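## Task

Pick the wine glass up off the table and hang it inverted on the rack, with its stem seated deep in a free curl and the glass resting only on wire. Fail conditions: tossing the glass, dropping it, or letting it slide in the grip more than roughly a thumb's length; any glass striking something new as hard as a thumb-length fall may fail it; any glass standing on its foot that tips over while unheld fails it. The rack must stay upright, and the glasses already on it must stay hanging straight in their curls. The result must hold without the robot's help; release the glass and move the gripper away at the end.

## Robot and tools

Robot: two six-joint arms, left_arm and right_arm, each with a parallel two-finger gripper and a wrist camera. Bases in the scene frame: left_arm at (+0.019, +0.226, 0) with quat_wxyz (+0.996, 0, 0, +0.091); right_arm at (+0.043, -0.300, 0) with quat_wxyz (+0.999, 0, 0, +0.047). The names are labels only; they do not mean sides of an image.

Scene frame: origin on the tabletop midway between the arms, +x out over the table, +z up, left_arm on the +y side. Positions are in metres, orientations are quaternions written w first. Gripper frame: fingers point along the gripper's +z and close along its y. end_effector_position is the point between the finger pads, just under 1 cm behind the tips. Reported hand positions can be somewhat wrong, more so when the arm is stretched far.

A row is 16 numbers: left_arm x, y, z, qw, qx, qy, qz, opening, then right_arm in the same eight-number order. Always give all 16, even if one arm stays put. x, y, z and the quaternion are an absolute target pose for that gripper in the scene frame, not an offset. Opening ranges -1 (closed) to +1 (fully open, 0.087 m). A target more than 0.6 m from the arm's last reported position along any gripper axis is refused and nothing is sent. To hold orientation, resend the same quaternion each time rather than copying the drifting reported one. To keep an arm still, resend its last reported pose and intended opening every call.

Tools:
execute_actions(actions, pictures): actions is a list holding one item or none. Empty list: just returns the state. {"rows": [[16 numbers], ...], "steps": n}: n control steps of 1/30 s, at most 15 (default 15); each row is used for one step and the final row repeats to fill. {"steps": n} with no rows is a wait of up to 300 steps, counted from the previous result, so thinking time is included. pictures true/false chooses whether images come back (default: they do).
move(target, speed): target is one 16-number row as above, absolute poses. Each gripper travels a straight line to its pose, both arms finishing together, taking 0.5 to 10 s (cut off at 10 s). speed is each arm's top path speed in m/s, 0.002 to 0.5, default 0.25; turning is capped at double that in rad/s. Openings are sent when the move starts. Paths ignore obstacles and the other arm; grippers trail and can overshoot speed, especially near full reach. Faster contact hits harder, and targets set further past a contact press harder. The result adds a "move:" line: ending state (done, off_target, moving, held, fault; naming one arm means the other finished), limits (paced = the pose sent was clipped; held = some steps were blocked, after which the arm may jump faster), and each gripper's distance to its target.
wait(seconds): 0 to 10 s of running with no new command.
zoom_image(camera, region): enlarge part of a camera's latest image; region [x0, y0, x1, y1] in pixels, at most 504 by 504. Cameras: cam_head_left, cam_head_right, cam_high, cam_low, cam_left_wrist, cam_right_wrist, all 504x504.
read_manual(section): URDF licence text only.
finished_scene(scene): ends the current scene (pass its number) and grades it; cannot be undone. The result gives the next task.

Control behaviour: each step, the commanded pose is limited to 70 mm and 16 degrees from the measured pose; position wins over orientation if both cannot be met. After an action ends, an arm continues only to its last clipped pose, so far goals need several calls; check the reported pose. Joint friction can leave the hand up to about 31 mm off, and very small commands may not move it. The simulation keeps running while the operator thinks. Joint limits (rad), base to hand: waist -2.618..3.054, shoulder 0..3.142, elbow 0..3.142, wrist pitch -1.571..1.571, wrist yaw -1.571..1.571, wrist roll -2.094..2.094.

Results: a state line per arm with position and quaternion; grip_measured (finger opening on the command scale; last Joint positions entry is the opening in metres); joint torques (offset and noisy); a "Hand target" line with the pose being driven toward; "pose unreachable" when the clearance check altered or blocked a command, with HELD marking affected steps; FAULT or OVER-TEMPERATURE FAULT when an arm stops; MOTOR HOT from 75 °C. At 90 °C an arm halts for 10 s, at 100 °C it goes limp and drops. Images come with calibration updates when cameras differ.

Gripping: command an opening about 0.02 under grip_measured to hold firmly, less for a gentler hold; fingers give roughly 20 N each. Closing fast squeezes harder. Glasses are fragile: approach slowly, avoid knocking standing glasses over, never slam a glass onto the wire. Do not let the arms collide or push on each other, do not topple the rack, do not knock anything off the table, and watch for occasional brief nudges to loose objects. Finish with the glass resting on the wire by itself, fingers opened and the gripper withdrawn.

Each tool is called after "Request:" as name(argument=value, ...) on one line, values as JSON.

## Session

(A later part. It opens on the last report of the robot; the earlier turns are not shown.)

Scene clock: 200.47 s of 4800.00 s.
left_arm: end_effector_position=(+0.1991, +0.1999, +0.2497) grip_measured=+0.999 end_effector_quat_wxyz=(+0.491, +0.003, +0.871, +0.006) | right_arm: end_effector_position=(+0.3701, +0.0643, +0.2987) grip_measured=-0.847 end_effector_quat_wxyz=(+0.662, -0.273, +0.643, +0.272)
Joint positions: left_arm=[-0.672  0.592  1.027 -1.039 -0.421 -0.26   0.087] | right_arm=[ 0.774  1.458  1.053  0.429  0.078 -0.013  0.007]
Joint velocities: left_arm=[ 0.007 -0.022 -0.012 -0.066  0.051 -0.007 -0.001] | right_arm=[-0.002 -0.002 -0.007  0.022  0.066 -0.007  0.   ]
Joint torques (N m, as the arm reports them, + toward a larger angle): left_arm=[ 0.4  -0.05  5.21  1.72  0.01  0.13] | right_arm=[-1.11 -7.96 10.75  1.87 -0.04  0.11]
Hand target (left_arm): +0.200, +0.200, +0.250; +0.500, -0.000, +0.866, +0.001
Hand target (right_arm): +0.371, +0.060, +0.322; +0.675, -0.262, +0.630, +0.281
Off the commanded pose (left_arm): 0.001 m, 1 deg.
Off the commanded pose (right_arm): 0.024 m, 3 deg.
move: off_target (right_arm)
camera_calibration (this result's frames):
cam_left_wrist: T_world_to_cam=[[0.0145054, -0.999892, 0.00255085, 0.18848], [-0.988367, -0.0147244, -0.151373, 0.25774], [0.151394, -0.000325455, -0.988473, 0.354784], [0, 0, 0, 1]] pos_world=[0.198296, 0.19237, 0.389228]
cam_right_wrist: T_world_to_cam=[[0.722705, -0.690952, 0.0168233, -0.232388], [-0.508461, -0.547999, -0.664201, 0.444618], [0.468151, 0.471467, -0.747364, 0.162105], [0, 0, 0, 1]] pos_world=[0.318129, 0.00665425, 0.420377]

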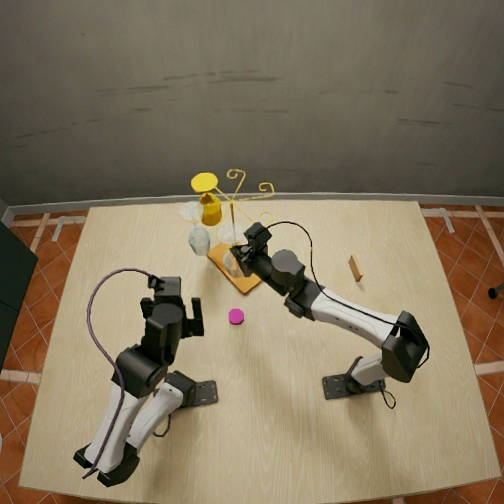

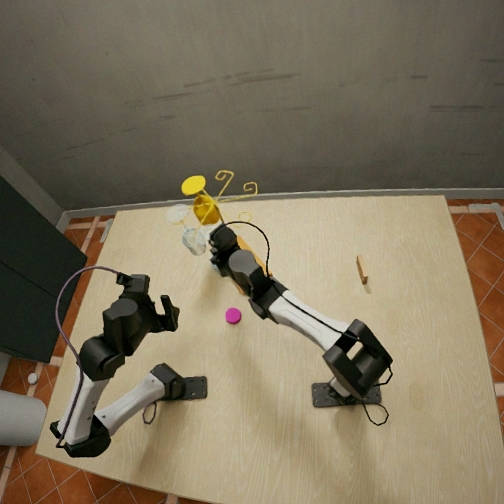

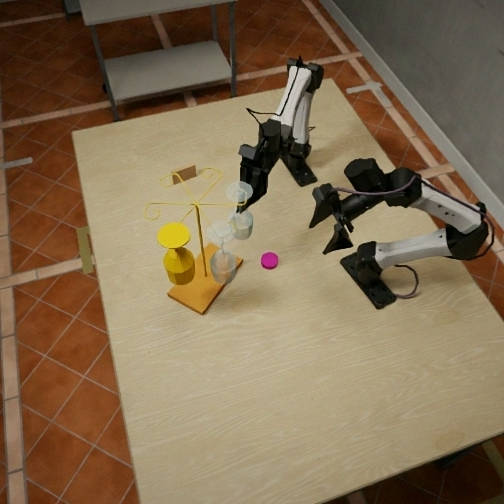

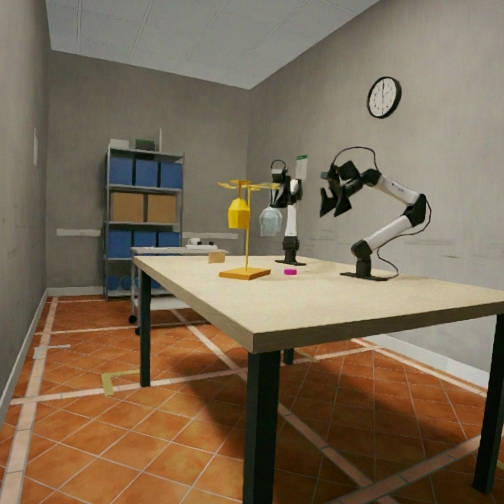

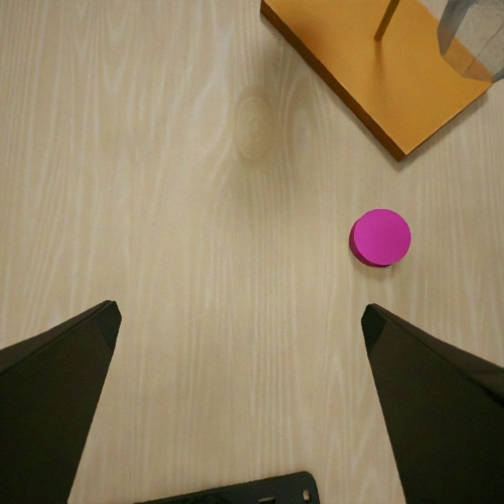

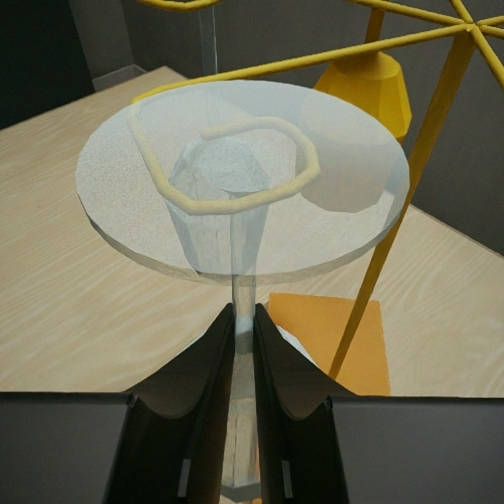

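Request:
move(target=[0.2,0.2,0.25,0.5,0,0.866,0,1,0.371,0.063,0.308,0.675,-0.261,0.63,0.28,-0.3], speed=0.02)

Request:
move(target=[0.2,0.2,0.25,0.5,0,0.866,0,1,0.28,-0.03,0.305,0.675,-0.261,0.63,0.28,-0.3], speed=0.08)

Scene clock: 203.67 s of 4800.00 s.
left_arm: end_effector_position=(+0.1991, +0.1999, +0.2497) grip_measured=+0.999 end_effector_quat_wxyz=(+0.491, +0.003, +0.871, +0.006) | right_arm: end_effector_position=(+0.3707, +0.0652, +0.3074) grip_measured=-0.300 end_effector_quat_wxyz=(+0.672, -0.267, +0.632, +0.278)
Joint positions: left_arm=[-0.672  0.592  1.027 -1.039 -0.421 -0.26   0.087] | right_arm=[ 0.774  1.458  1.054  0.463  0.077 -0.012  0.031]
Joint velocities: left_arm=[ 0.002 -0.012  0.017 -0.037  0.007 -0.066  0.001] | right_arm=[-0.002 -0.007  0.002  0.007  0.007  0.037  0.   ]
Joint torques (N m, as the arm reports them, + toward a larger angle): left_arm=[ 0.4  -0.05  5.2   1.72  0.01  0.13] | right_arm=[-0.35 -6.84  6.69  2.07  0.09  0.14]
Hand target (left_arm): +0.200, +0.200, +0.250; +0.500, -0.000, +0.866, +0.001
Hand target (right_arm): +0.371, +0.063, +0.308; +0.675, -0.261, +0.631, +0.280
Off the commanded pose (left_arm): 0.001 m, 1 deg.
Off the commanded pose (right_arm): 0.002 m, 1 deg.
move: done
camera_calibration (this result's frames):
cam_left_wrist: T_world_to_cam=[[0.0145054, -0.999892, 0.00255085, 0.18848], [-0.988367, -0.0147244, -0.151373, 0.25774], [0.151394, -0.000325455, -0.988473, 0.354784], [0, 0, 0, 1]] pos_world=[0.198296, 0.19237, 0.389228]
cam_right_wrist: T_world_to_cam=[[0.722656, -0.691066, 0.0139841, -0.231471], [-0.493591, -0.530105, -0.689461, 0.452296], [0.483876, 0.491341, -0.724188, 0.153627], [0, 0, 0, 1]] pos_world=[0.316187, 0.00431992, 0.426332]

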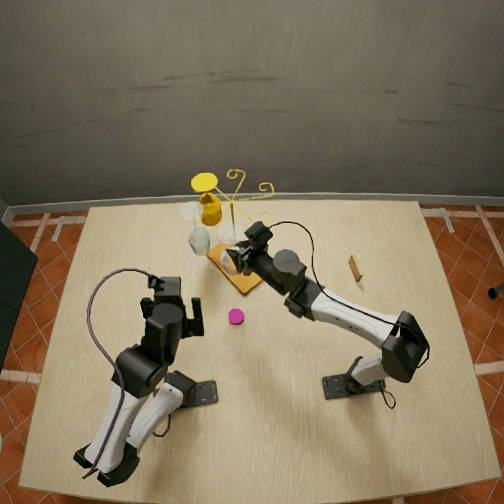

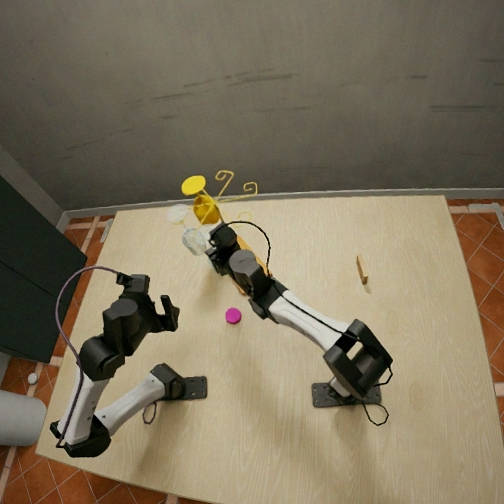

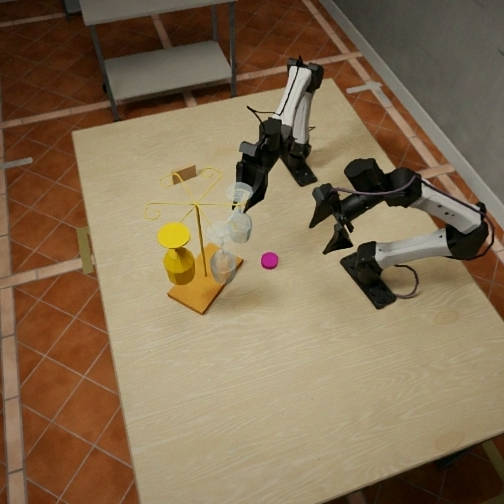

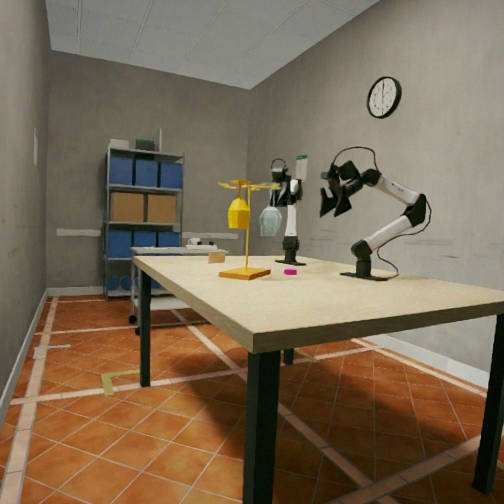

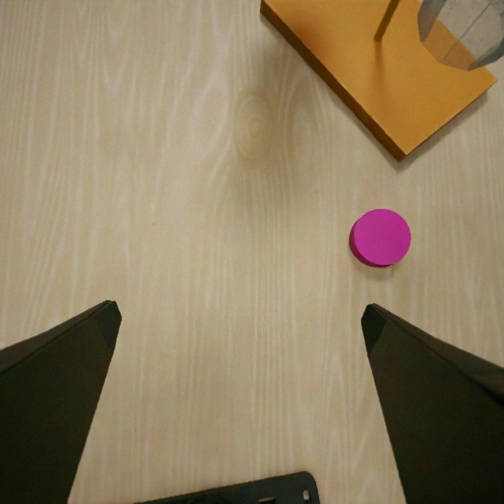

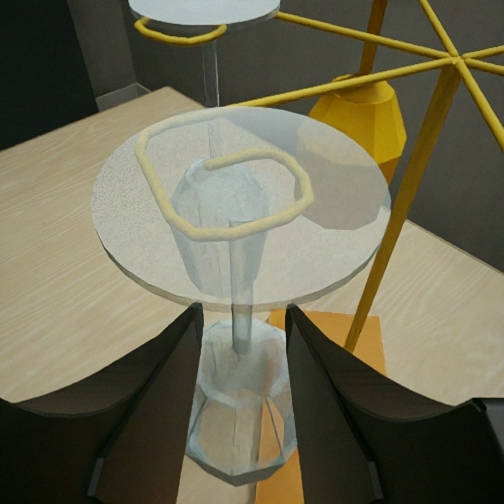

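Scene clock: 205.87 s of 4800.00 s.
left_arm: end_effector_position=(+0.1991, +0.1999, +0.2497) grip_measured=+0.999 end_effector_quat_wxyz=(+0.491, +0.003, +0.871, +0.006) | right_arm: end_effector_position=(+0.2836, -0.0290, +0.3180) grip_measured=-0.300 end_effector_quat_wxyz=(+0.687, -0.257, +0.617, +0.285)
Joint positions: left_arm=[-0.672  0.592  1.027 -1.039 -0.421 -0.26   0.087] | right_arm=[ 0.807  0.911  0.714  0.303  0.113 -0.012  0.031]
Joint velocities: left_arm=[ 0.007 -0.002  0.002  0.007 -0.007  0.007 -0.   ] | right_arm=[ 0.017 -0.007 -0.002  0.007  0.007  0.022 -0.   ]
Joint torques (N m, as the arm reports them, + toward a larger angle): left_arm=[ 0.4  -0.04  5.21  1.71  0.01  0.13] | right_arm=[ 0.73 -2.86  5.83  1.56  0.13  0.16]
Hand target (left_arm): +0.200, +0.200, +0.250; +0.500, -0.000, +0.866, +0.001
Hand target (right_arm): +0.281, -0.031, +0.304; +0.675, -0.261, +0.630, +0.280
Off the commanded pose (left_arm): 0.001 m, 1 deg.
Off the commanded pose (right_arm): 0.014 m, 2 deg.
move: off_target (right_arm)
camera_calibration (this result's frames):
cam_left_wrist: T_world_to_cam=[[0.0145054, -0.999892, 0.00255085, 0.18848], [-0.988367, -0.0147244, -0.151373, 0.25774], [0.151394, -0.000325455, -0.988473, 0.354784], [0, 0, 0, 1]] pos_world=[0.198296, 0.19237, 0.389228]
cam_right_wrist: T_world_to_cam=[[0.720583, -0.693331, 0.00721587, -0.231029], [-0.474855, -0.50105, -0.723506, 0.373059], [0.505245, 0.51792, -0.69028, 0.233683], [0, 0, 0, 1]] pos_world=[0.225558, -0.0942875, 0.432884]

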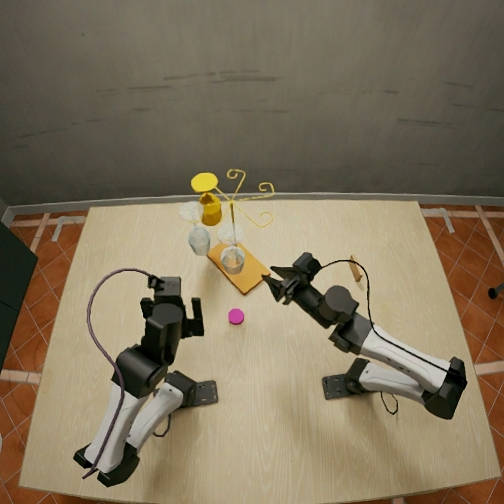

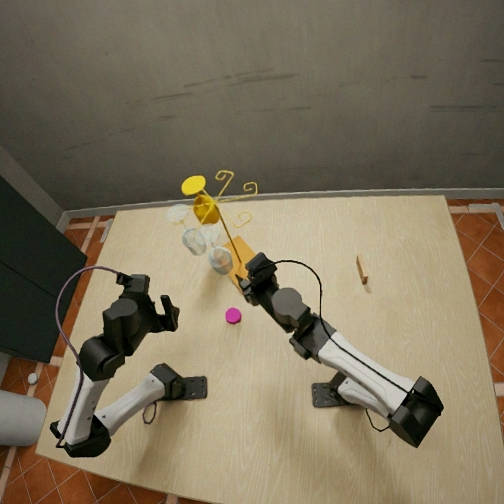

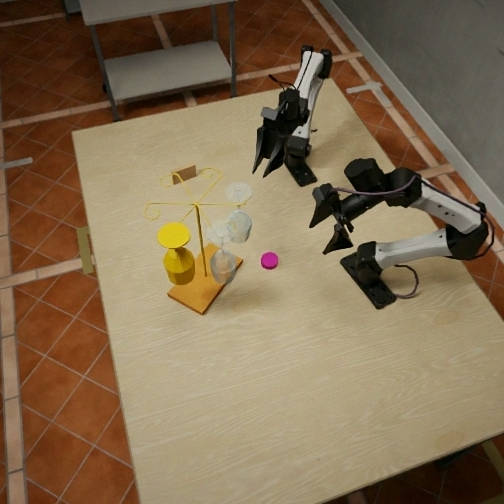

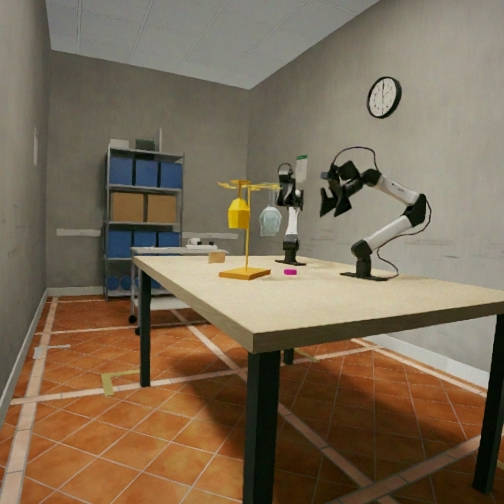

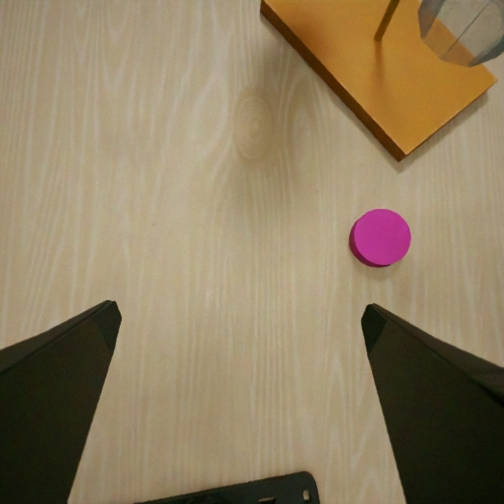

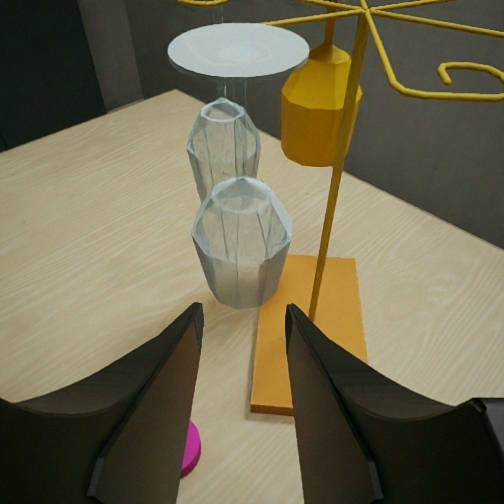

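Request:
finished_scene(scene=1)

The scene is finished: the task was done.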